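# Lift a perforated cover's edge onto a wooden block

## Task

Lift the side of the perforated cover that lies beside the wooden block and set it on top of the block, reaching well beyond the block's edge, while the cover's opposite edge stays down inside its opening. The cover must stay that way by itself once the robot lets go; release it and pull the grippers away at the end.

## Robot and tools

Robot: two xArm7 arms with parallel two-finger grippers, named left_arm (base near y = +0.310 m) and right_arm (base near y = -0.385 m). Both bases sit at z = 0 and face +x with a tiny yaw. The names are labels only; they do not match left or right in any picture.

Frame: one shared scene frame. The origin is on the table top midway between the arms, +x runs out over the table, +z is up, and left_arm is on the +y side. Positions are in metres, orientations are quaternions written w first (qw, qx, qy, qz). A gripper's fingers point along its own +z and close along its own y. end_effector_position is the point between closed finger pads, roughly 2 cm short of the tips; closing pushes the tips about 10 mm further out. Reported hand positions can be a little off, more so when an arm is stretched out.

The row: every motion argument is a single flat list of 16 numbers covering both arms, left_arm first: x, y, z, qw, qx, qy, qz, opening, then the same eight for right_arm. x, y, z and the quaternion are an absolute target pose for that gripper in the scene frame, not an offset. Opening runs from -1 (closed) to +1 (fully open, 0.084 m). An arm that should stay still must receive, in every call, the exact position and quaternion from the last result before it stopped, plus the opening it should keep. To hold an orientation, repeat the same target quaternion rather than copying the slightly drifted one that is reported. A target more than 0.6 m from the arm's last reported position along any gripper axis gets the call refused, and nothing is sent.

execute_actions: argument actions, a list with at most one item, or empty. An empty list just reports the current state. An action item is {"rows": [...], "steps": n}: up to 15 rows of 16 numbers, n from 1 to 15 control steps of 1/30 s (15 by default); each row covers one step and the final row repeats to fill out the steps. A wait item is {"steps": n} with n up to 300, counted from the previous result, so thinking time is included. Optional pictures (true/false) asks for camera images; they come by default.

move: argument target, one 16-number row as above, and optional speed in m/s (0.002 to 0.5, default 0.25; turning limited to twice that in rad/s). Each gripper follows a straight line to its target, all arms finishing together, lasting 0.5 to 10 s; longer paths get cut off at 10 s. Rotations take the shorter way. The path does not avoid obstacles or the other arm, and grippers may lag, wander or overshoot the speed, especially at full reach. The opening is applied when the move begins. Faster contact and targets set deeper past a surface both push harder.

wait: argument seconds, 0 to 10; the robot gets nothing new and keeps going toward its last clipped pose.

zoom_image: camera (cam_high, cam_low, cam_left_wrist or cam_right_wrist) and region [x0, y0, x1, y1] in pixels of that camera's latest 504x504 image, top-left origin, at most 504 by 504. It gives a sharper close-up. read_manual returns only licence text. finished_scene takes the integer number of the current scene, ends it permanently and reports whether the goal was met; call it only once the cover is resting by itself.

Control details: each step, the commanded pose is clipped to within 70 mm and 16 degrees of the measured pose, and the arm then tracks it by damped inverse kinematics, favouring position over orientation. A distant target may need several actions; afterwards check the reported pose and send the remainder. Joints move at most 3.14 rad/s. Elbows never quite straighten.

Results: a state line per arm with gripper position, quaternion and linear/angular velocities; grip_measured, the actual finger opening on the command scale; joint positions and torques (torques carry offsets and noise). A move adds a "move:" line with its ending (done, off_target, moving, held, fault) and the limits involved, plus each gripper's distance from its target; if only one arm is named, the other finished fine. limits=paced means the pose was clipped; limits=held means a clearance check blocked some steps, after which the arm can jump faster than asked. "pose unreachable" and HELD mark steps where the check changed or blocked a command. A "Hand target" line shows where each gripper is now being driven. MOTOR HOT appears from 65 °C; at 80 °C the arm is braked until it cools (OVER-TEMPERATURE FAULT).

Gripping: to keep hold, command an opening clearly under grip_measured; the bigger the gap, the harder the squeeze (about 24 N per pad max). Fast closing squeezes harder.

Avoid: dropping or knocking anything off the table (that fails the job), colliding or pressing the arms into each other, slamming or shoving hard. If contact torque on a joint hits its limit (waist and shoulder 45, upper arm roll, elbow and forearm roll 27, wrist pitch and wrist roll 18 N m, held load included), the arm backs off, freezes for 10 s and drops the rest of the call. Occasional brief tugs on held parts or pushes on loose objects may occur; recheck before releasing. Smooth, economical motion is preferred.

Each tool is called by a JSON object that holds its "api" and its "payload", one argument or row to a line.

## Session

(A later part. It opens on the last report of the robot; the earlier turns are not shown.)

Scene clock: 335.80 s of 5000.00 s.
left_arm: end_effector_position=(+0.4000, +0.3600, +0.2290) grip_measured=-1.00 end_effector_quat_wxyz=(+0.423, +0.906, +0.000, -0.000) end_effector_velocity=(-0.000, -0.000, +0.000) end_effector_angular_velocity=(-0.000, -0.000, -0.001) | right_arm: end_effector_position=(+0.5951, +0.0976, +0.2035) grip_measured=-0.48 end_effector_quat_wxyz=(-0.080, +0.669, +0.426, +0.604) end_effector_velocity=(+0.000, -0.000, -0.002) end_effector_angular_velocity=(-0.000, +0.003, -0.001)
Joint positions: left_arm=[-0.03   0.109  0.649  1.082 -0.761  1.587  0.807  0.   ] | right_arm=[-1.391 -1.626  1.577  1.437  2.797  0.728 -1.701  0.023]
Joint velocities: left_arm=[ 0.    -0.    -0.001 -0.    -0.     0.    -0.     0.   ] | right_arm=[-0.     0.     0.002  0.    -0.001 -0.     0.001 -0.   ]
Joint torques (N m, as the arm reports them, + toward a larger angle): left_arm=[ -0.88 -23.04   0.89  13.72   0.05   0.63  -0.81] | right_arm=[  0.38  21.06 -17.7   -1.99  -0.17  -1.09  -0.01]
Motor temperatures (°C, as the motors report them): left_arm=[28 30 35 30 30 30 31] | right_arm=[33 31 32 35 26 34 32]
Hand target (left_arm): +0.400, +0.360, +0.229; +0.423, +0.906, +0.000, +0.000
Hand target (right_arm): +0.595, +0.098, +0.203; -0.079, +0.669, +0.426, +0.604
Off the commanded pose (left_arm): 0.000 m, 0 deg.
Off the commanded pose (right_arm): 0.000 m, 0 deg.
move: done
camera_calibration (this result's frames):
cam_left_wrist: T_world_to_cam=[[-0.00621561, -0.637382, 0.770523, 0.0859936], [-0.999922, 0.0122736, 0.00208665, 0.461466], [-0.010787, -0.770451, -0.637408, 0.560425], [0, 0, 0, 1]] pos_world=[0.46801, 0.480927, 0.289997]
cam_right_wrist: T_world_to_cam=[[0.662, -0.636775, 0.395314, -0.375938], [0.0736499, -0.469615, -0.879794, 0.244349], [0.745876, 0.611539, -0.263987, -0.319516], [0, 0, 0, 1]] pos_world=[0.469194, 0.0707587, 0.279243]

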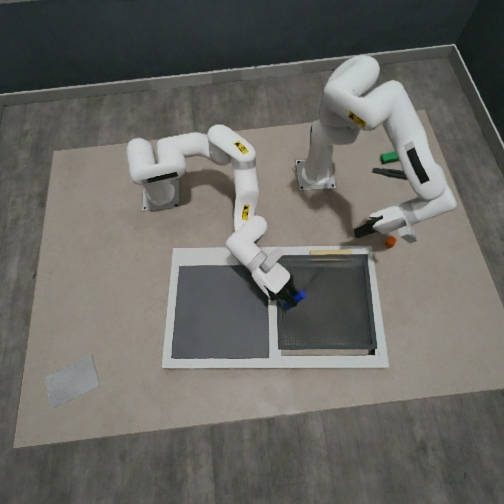

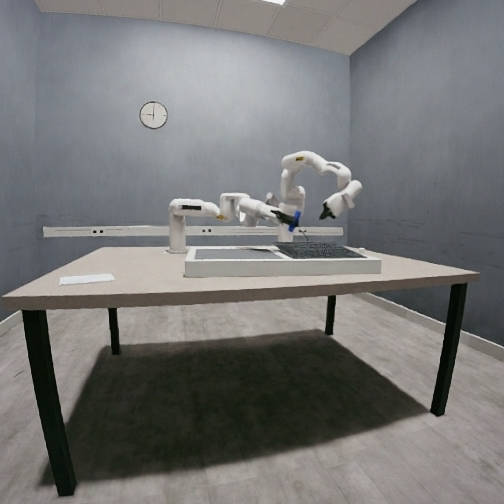

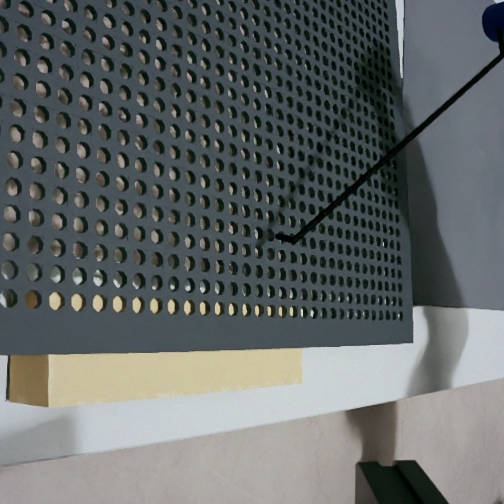

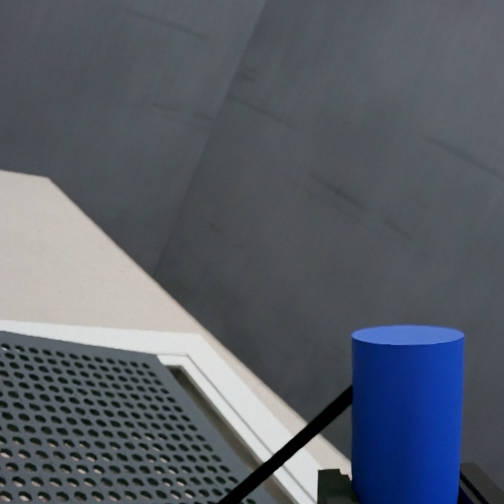

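{"api": "move", "payload": {
  "target": [0.40,0.40,0.30,0,1,0,0,-1, 0.55,0.0,0.32,-0.0795,0.6691,0.4263,0.6036,-1],
  "speed": 0.25
}}

{"api": "move", "payload": {
  "target": [0.40,0.40,0.30,0,1,0,0,-1, 0.22,-0.10,0.20,0,0.985,0.174,0,-1],
  "speed": 0.3
}}

{"api": "move", "payload": {
  "target": [0.60,0.20,0.33,0,1,0,0,-1, 0.22,-0.10,0.035,0,0.985,0.174,0,-1],
  "speed": 0.2
}}

Scene clock: 342.27 s of 5000.00 s.
left_arm: end_effector_position=(+0.3996, +0.4005, +0.2996) grip_measured=-1.00 end_effector_quat_wxyz=(-0.000, +1.000, +0.000, -0.002) end_effector_velocity=(+0.000, +0.001, +0.001) end_effector_angular_velocity=(+0.004, -0.002, +0.002) | right_arm: end_effector_position=(+0.5497, +0.0005, +0.3195) grip_measured=-0.48 end_effector_quat_wxyz=(-0.080, +0.669, +0.426, +0.603) end_effector_velocity=(-0.000, -0.001, +0.002) end_effector_angular_velocity=(+0.001, -0.002, -0.002)
Joint positions: left_arm=[-0.141 -0.24   0.372  1.09   0.091  1.318  0.14   0.   ] | right_arm=[-1.217 -1.444  1.378  1.028  2.552  1.004 -1.711  0.023]
Joint velocities: left_arm=[-0.    -0.001 -0.     0.001  0.004 -0.    -0.003  0.   ] | right_arm=[ 0.001  0.001 -0.004 -0.002 -0.001  0.    -0.     0.   ]
Joint torques (N m, as the arm reports them, + toward a larger angle): left_arm=[ -1.11 -17.12  -1.53  15.52   0.87  -1.11  -0.73] | right_arm=[  0.36  15.34 -16.73   1.61   0.48  -1.03   0.12]
Motor temperatures (°C, as the motors report them): left_arm=[28 30 35 30 30 30 31] | right_arm=[33 31 32 35 26 34 32]
Hand target (left_arm): +0.400, +0.400, +0.300; -0.001, +1.000, +0.000, -0.001
Hand target (right_arm): +0.550, +0.000, +0.320; -0.080, +0.669, +0.426, +0.603
Off the commanded pose (left_arm): 0.001 m, 0 deg.
Off the commanded pose (right_arm): 0.001 m, 0 deg.
After step 90, 1.30 s passed at rest.
move: done
camera_calibration (this result's frames):
cam_left_wrist: T_world_to_cam=[[-0.00528306, -0.999968, 0.00606615, 0.431327], [-0.999888, 0.00536722, 0.0139424, 0.459615], [-0.0139745, -0.00599181, -0.999884, 0.440304], [0, 0, 0, 1]] pos_world=[0.467996, 0.431484, 0.431229]
cam_right_wrist: T_world_to_cam=[[0.662752, -0.636603, 0.394332, -0.45363], [0.0724278, -0.469628, -0.879889, 0.304871], [0.745328, 0.611708, -0.265139, -0.194948], [0, 0, 0, 1]] pos_world=[0.423863, -0.0263548, 0.395445]

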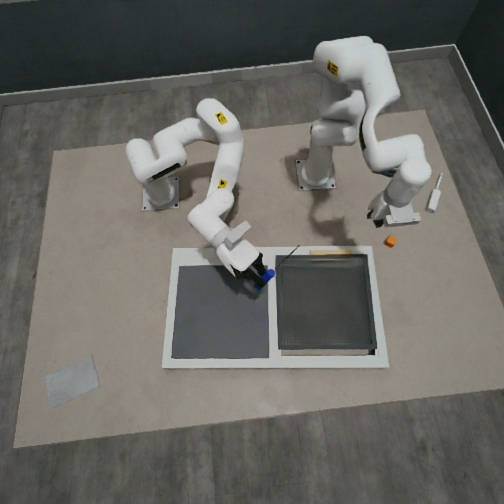

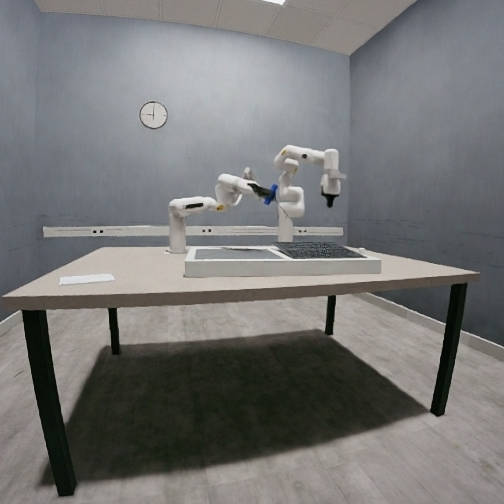

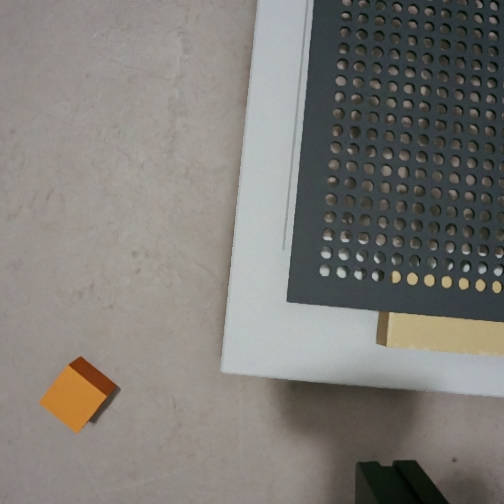

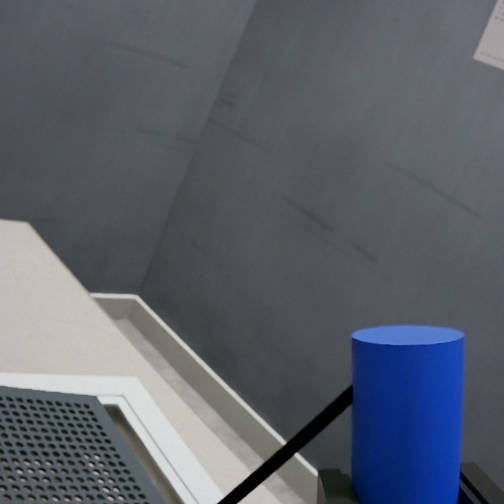

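Scene clock: 345.20 s of 5000.00 s.
left_arm: end_effector_position=(+0.4000, +0.4000, +0.3000) grip_measured=-1.00 end_effector_quat_wxyz=(-0.000, +1.000, -0.000, +0.000) end_effector_velocity=(+0.000, -0.000, +0.000) end_effector_angular_velocity=(-0.000, -0.000, -0.000) | right_arm: end_effector_position=(+0.2202, -0.1001, +0.2006) grip_measured=-0.48 end_effector_quat_wxyz=(-0.001, +0.985, +0.175, +0.000) end_effector_velocity=(-0.000, -0.000, -0.001) end_effector_angular_velocity=(-0.002, +0.004, -0.003)
Joint positions: left_arm=[-0.142 -0.241  0.372  1.089  0.09   1.316  0.141  0.   ] | right_arm=[-0.593 -1.285  1.086  0.779  1.027  1.684 -0.304  0.023]
Joint velocities: left_arm=[ 0.    -0.    -0.001  0.    -0.    -0.    -0.     0.   ] | right_arm=[-0.001  0.     0.001 -0.    -0.001  0.003  0.002 -0.   ]
Joint torques (N m, as the arm reports them, + toward a larger angle): left_arm=[ -0.78 -17.12  -1.6   15.52   0.77  -1.06  -0.76] | right_arm=[  0.42   9.75 -12.33   6.31  -0.15  -1.7   -0.04]
Motor temperatures (°C, as the motors report them): left_arm=[28 30 35 30 30 30 31] | right_arm=[33 31 32 35 26 34 32]
Hand target (left_arm): +0.400, +0.400, +0.300; -0.000, +1.000, -0.000, +0.000
Hand target (right_arm): +0.220, -0.100, +0.201; -0.001, +0.985, +0.175, -0.000
Off the commanded pose (left_arm): 0.000 m, 0 deg.
Off the commanded pose (right_arm): 0.001 m, 0 deg.
move: done
camera_calibration (this result's frames):
cam_left_wrist: T_world_to_cam=[[-0.0062164, -0.999956, 0.0070357, 0.430859], [-0.999923, 0.00629178, 0.0107423, 0.460622], [-0.0107861, -0.00696838, -0.999918, 0.439858], [0, 0, 0, 1]] pos_world=[0.468009, 0.431007, 0.431842]
cam_right_wrist: T_world_to_cam=[[0.328805, -0.944383, 0.00521191, -0.131574], [-0.944376, -0.328754, 0.00866338, 0.23662], [-0.00646812, -0.00777056, -0.999949, 0.331527], [0, 0, 0, 1]] pos_world=[0.268865, -0.0438902, 0.330146]

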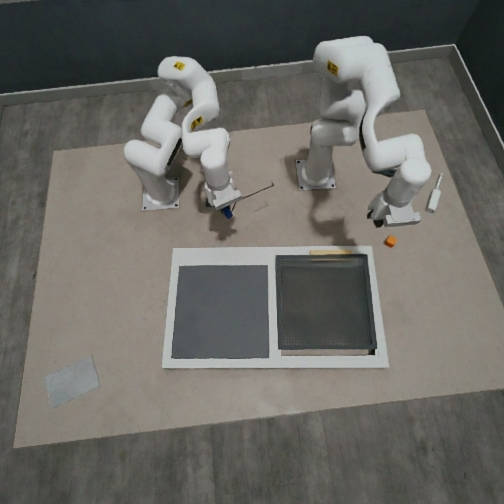

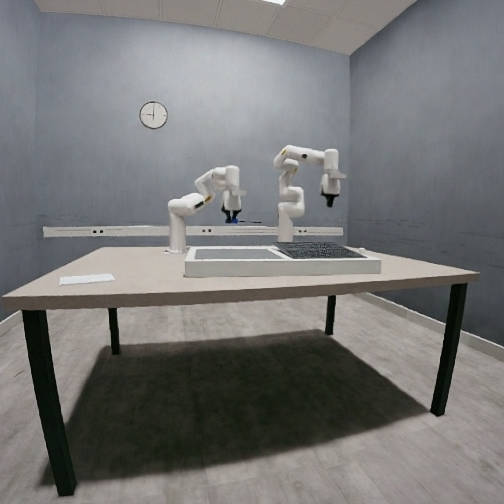

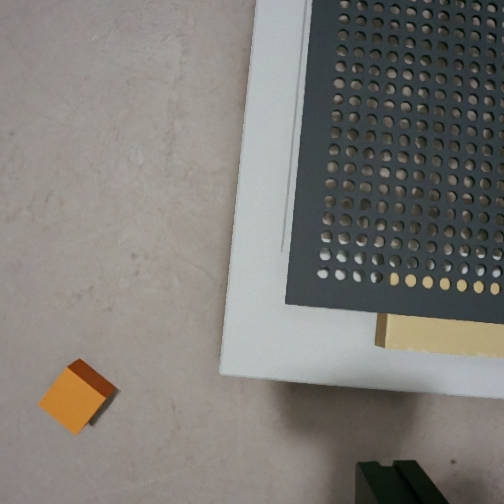

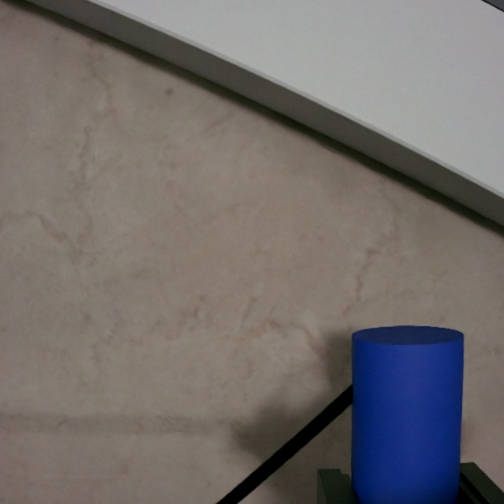

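Scene clock: 347.20 s of 5000.00 s.
left_arm: end_effector_position=(+0.6000, +0.2007, +0.3308) grip_measured=-1.00 end_effector_quat_wxyz=(+0.001, +1.000, +0.000, +0.000) end_effector_velocity=(-0.000, -0.004, -0.001) end_effector_angular_velocity=(-0.001, +0.008, -0.004) | right_arm: end_effector_position=(+0.2204, -0.1002, +0.0354) grip_measured=-0.48 end_effector_quat_wxyz=(+0.000, +0.985, +0.174, +0.000) end_effector_velocity=(-0.000, -0.000, -0.001) end_effector_angular_velocity=(-0.001, +0.001, -0.000)
Joint positions: left_arm=[-0.25   0.561  0.223  2.172 -0.119  1.621 -0.124  0.   ] | right_arm=[-0.585 -1.389  1.54   0.61   1.44   1.439 -0.355  0.023]
Joint velocities: left_arm=[ 0.     0.014 -0.004  0.021 -0.003  0.015 -0.001  0.   ] | right_arm=[ 0.    -0.     0.002 -0.001  0.001 -0.     0.    -0.   ]
Joint torques (N m, as the arm reports them, + toward a larger angle): left_arm=[ -0.87 -39.41   1.32  14.54   0.86  -1.32  -0.91] | right_arm=[  0.57   9.84 -13.19   1.51  -0.19  -1.69   0.02]
Motor temperatures (°C, as the motors report them): left_arm=[28 30 35 30 30 30 31] | right_arm=[33 31 32 35 26 34 32]
Hand target (left_arm): +0.600, +0.200, +0.330; +0.001, +1.000, +0.000, -0.000
Hand target (right_arm): +0.220, -0.100, +0.035; +0.000, +0.985, +0.174, +0.000
Off the commanded pose (left_arm): 0.001 m, 0 deg.
Off the commanded pose (right_arm): 0.001 m, 0 deg.
move: done
camera_calibration (this result's frames):
cam_left_wrist: T_world_to_cam=[[-0.0055496, -0.999951, 0.00824291, 0.23183], [-0.999932, 0.00563391, 0.0102398, 0.661854], [-0.0102858, -0.00818552, -0.999914, 0.47135], [0, 0, 0, 1]] pos_world=[0.667943, 0.231948, 0.462621]
cam_right_wrist: T_world_to_cam=[[0.327155, -0.944935, 0.00820467, -0.130722], [-0.944953, -0.327083, 0.00899295, 0.238485], [-0.00581414, -0.0106951, -0.999926, 0.165904], [0, 0, 0, 1]] pos_world=[0.269088, -0.043745, 0.164819]

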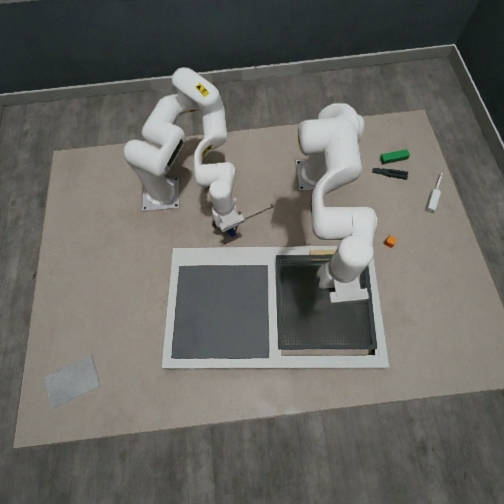

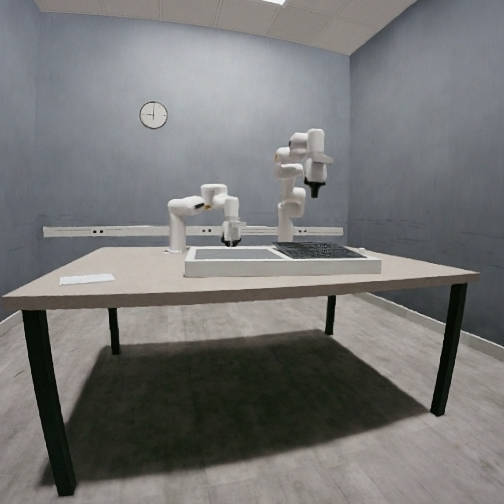

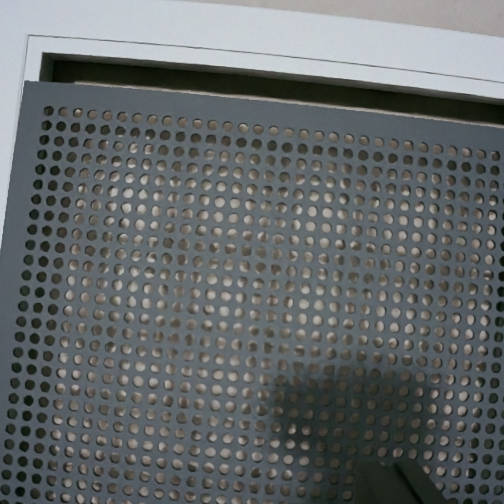

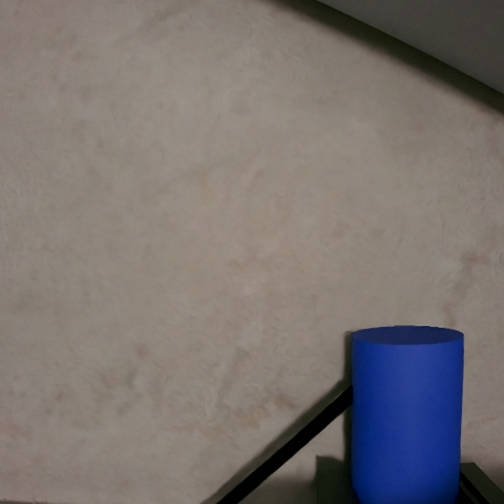

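Far corner sits against the rebate wall, so it's seated. Set the tool down.

{"api": "move", "payload": {
  "target": [0.30,0.35,0.33,0,1,0,0,-1, 0.22,-0.10,0.0235,0,0.985,0.174,0,-1],
  "speed": 0.25
}}

{"api": "move", "payload": {
  "target": [0.30,0.35,0.33,0,1,0,0,-1, 0.22,-0.10,0.0235,0,0.985,0.174,0,-0.3]
}}

{"api": "move", "payload": {
  "target": [0.30,0.35,0.33,0,1,0,0,-1, 0.22,-0.10,0.20,0,0.985,0.174,0,-0.3],
  "speed": 0.15
}}

Scene clock: 353.47 s of 5000.00 s.
left_arm: end_effector_position=(+0.3000, +0.3494, +0.3290) grip_measured=-1.00 end_effector_quat_wxyz=(-0.001, +1.000, -0.000, -0.000) end_effector_velocity=(-0.001, +0.002, +0.001) end_effector_angular_velocity=(-0.002, -0.003, +0.004) | right_arm: end_effector_position=(+0.2200, -0.1000, +0.0235) grip_measured=-0.48 end_effector_quat_wxyz=(+0.000, +0.985, +0.174, +0.000) end_effector_velocity=(-0.000, -0.000, -0.001) end_effector_angular_velocity=(-0.001, +0.001, -0.000)
Joint positions: left_arm=[-0.207 -0.619  0.278  0.88   0.163  1.482 -0.05   0.   ] | right_arm=[-0.591 -1.395  1.577  0.609  1.474  1.423 -0.358  0.023]
Joint velocities: left_arm=[ 0.003 -0.005  0.002 -0.001  0.001  0.001  0.001  0.   ] | right_arm=[ 0.     0.     0.001 -0.001  0.     0.     0.    -0.   ]
Joint torques (N m, as the arm reports them, + toward a larger angle): left_arm=[-0.79 -7.08 -2.61 15.28  0.78 -1.   -0.81] | right_arm=[  0.37   9.91 -13.12   0.75   0.02  -1.83   0.03]
Motor temperatures (°C, as the motors report them): left_arm=[28 31 35 30 30 30 31] | right_arm=[33 31 32 35 26 34 32]
Hand target (left_arm): +0.300, +0.350, +0.329; -0.001, +1.000, +0.000, +0.000
Hand target (right_arm): +0.220, -0.100, +0.024; +0.000, +0.985, +0.174, +0.000
Off the commanded pose (left_arm): 0.001 m, 0 deg.
Off the commanded pose (right_arm): 0.000 m, 0 deg.
After step 90, 1.40 s passed at rest.
move: done
camera_calibration (this result's frames):
cam_left_wrist: T_world_to_cam=[[-0.00671872, -0.999966, 0.0047878, 0.380304], [-0.999915, 0.00677157, 0.0111072, 0.360357], [-0.0111393, -0.00471277, -0.999927, 0.466779], [0, 0, 0, 1]] pos_world=[0.368081, 0.380051, 0.460921]
cam_right_wrist: T_world_to_cam=[[0.326659, -0.94511, 0.00786657, -0.130235], [-0.94512, -0.326583, 0.00955186, 0.238416], [-0.00645846, -0.0105551, -0.999923, 0.154199], [0, 0, 0, 1]] pos_world=[0.26887, -0.0435961, 0.152934]

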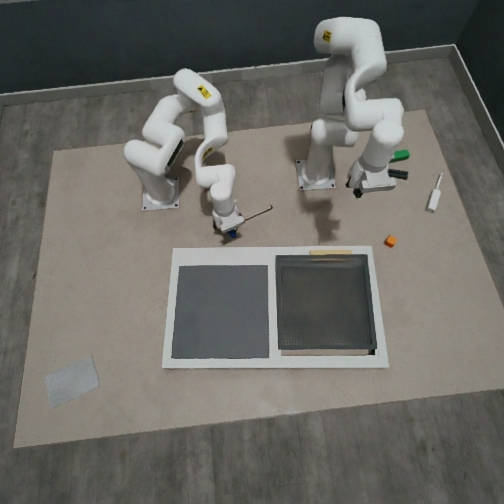

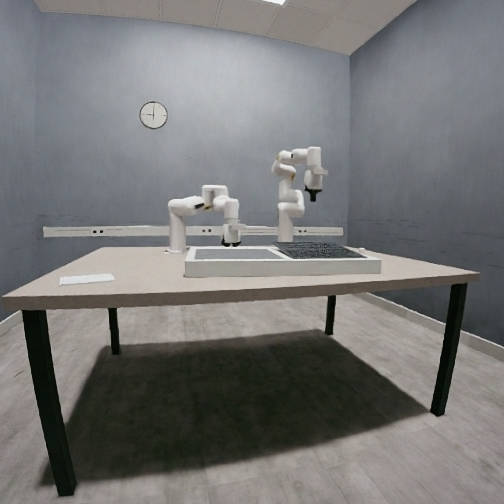

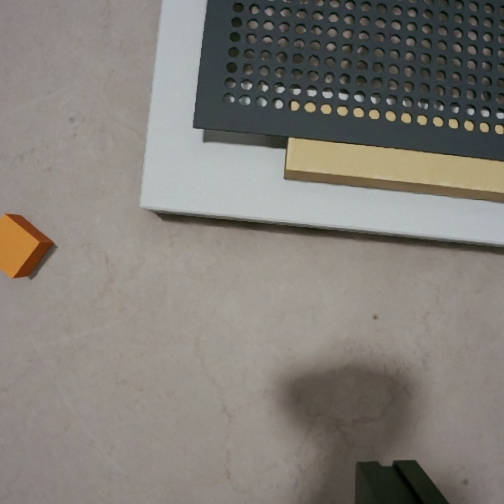

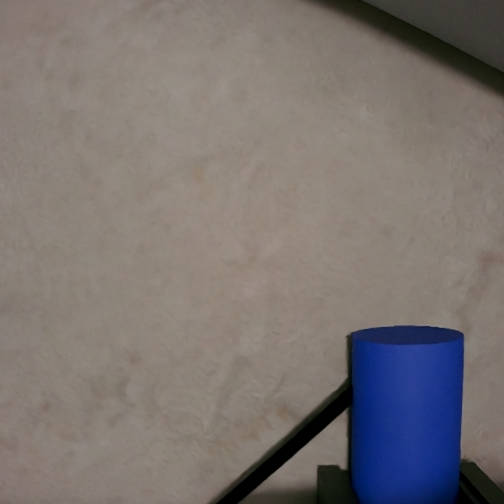

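Scene clock: 354.17 s of 5000.00 s.
left_arm: end_effector_position=(+0.3000, +0.3500, +0.3300) grip_measured=-1.00 end_effector_quat_wxyz=(-0.000, +1.000, -0.000, -0.000) end_effector_velocity=(-0.000, -0.000, +0.000) end_effector_angular_velocity=(+0.000, +0.000, +0.000) | right_arm: end_effector_position=(+0.2200, -0.1000, +0.0235) grip_measured=-0.32 end_effector_quat_wxyz=(-0.000, +0.985, +0.174, +0.000) end_effector_velocity=(-0.000, -0.000, +0.000) end_effector_angular_velocity=(-0.002, -0.001, +0.001)
Joint positions: left_arm=[-0.207 -0.619  0.28   0.883  0.162  1.484 -0.048  0.   ] | right_arm=[-0.591 -1.395  1.577  0.609  1.474  1.423 -0.358  0.03 ]
Joint velocities: left_arm=[ 0.001  0.    -0.001 -0.    -0.     0.    -0.     0.   ] | right_arm=[ 0.001 -0.001 -0.     0.    -0.002  0.     0.     0.   ]
Joint torques (N m, as the arm reports them, + toward a larger angle): left_arm=[-0.7  -7.07 -2.43 15.11  0.85 -1.09 -0.79] | right_arm=[  0.33  10.34 -13.18   0.9   -0.25  -1.69  -0.04]
Motor temperatures (°C, as the motors report them): left_arm=[28 31 35 30 30 30 31] | right_arm=[33 31 32 35 26 34 32]
Hand target (left_arm): +0.300, +0.350, +0.330; +0.000, +1.000, -0.000, +0.000
Hand target (right_arm): +0.220, -0.100, +0.024; -0.000, +0.985, +0.174, +0.000
Off the commanded pose (left_arm): 0.000 m, 0 deg.
Off the commanded pose (right_arm): 0.000 m, 0 deg.
move: done
camera_calibration (this result's frames):
cam_left_wrist: T_world_to_cam=[[-0.00623565, -0.999956, 0.00703156, 0.380025], [-0.999922, 0.00631115, 0.0107679, 0.360603], [-0.0108118, -0.00696387, -0.999917, 0.468421], [0, 0, 0, 1]] pos_world=[0.368009, 0.380994, 0.461828]
cam_right_wrist: T_world_to_cam=[[0.32661, -0.945127, 0.00783469, -0.130205], [-0.945137, -0.326534, 0.00959915, 0.238397], [-0.00651413, -0.01054, -0.999923, 0.154183], [0, 0, 0, 1]] pos_world=[0.268848, -0.0435903, 0.152903]

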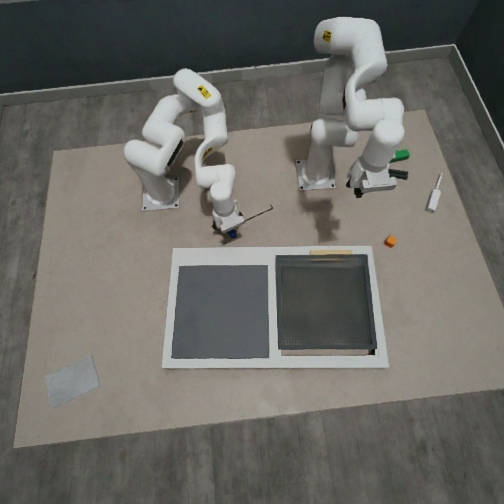

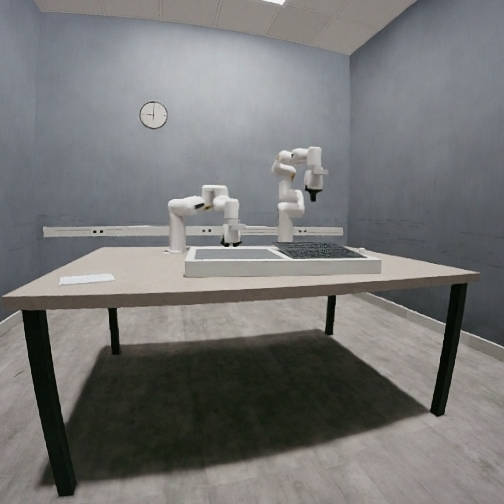

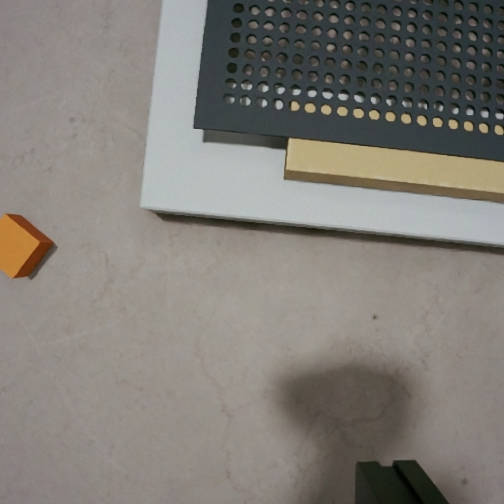

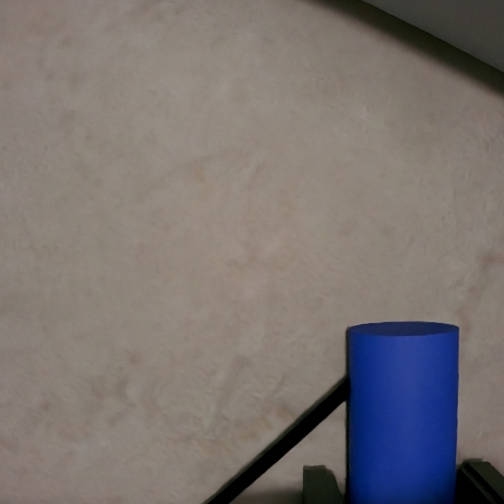

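Scene clock: 355.77 s of 5000.00 s.
left_arm: end_effector_position=(+0.3000, +0.3500, +0.3300) grip_measured=-1.00 end_effector_quat_wxyz=(+0.000, +1.000, +0.000, +0.000) end_effector_velocity=(+0.000, +0.000, +0.000) end_effector_angular_velocity=(-0.000, -0.000, +0.000) | right_arm: end_effector_position=(+0.2195, -0.0998, +0.1993) grip_measured=-0.32 end_effector_quat_wxyz=(-0.000, +0.985, +0.174, -0.001) end_effector_velocity=(+0.000, +0.001, +0.002) end_effector_angular_velocity=(+0.002, -0.003, +0.001)
Joint positions: left_arm=[-0.207 -0.619  0.28   0.883  0.162  1.484 -0.048  0.   ] | right_arm=[-0.591 -1.284  1.089  0.778  1.026  1.682 -0.298  0.03 ]
Joint velocities: left_arm=[ 0.    -0.     0.001  0.     0.     0.     0.     0.   ] | right_arm=[-0.001 -0.    -0.004  0.003 -0.001  0.002  0.    -0.   ]
Joint torques (N m, as the arm reports them, + toward a larger angle): left_arm=[-0.97 -7.07 -2.55 15.19  0.85 -1.12 -0.8 ] | right_arm=[ -0.03   9.59 -12.3    6.27  -0.13  -1.76   0.11]
Motor temperatures (°C, as the motors report them): left_arm=[28 30 35 30 30 30 31] | right_arm=[33 31 31 35 26 34 32]
Hand target (left_arm): +0.300, +0.350, +0.330; -0.000, +1.000, -0.000, +0.000
Hand target (right_arm): +0.220, -0.100, +0.200; -0.000, +0.985, +0.174, -0.000
Off the commanded pose (left_arm): 0.000 m, 0 deg.
Off the commanded pose (right_arm): 0.001 m, 0 deg.
move: done
camera_calibration (this result's frames):
cam_left_wrist: T_world_to_cam=[[-0.00621579, -0.999956, 0.00704687, 0.380024], [-0.999922, 0.00629129, 0.0107431, 0.360623], [-0.010787, -0.00697955, -0.999917, 0.468433], [0, 0, 0, 1]] pos_world=[0.36801, 0.381007, 0.461842]
cam_right_wrist: T_world_to_cam=[[0.325949, -0.945357, 0.00761062, -0.131107], [-0.945356, -0.325862, 0.0107633, 0.236201], [-0.00769515, -0.010703, -0.999913, 0.330199], [0, 0, 0, 1]] pos_world=[0.268569, -0.0434403, 0.328626]

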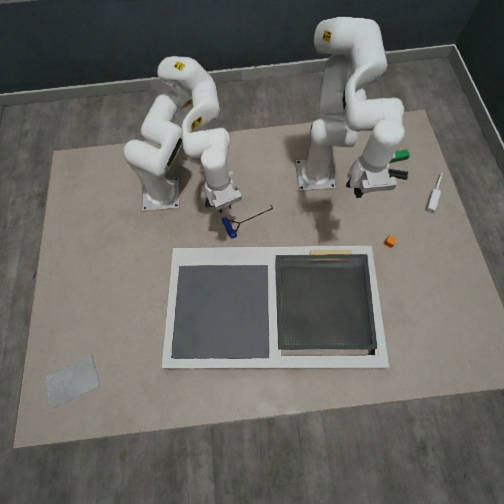

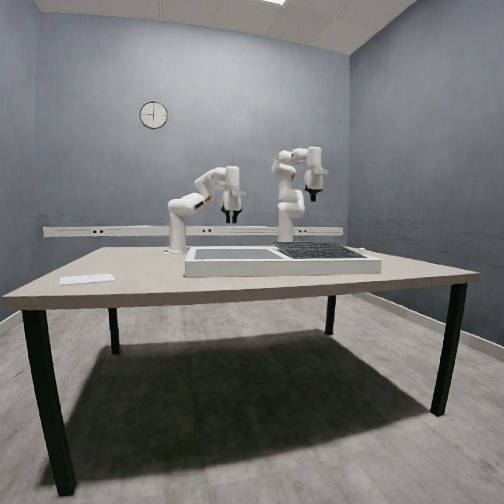

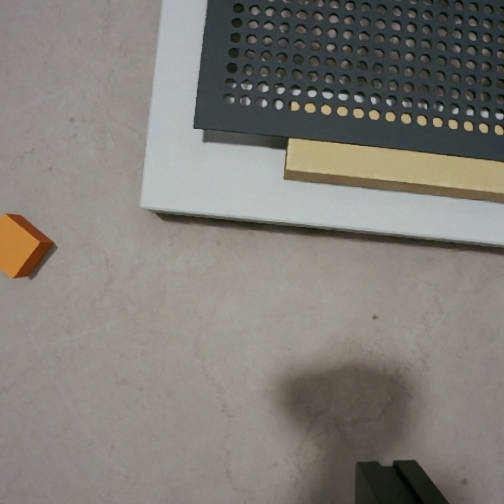

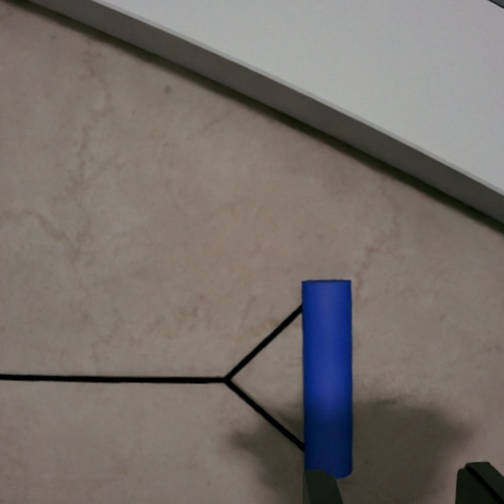

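{"api": "finished_scene", "payload": {
  "scene": 1
}}

The scene is finished: the task was done.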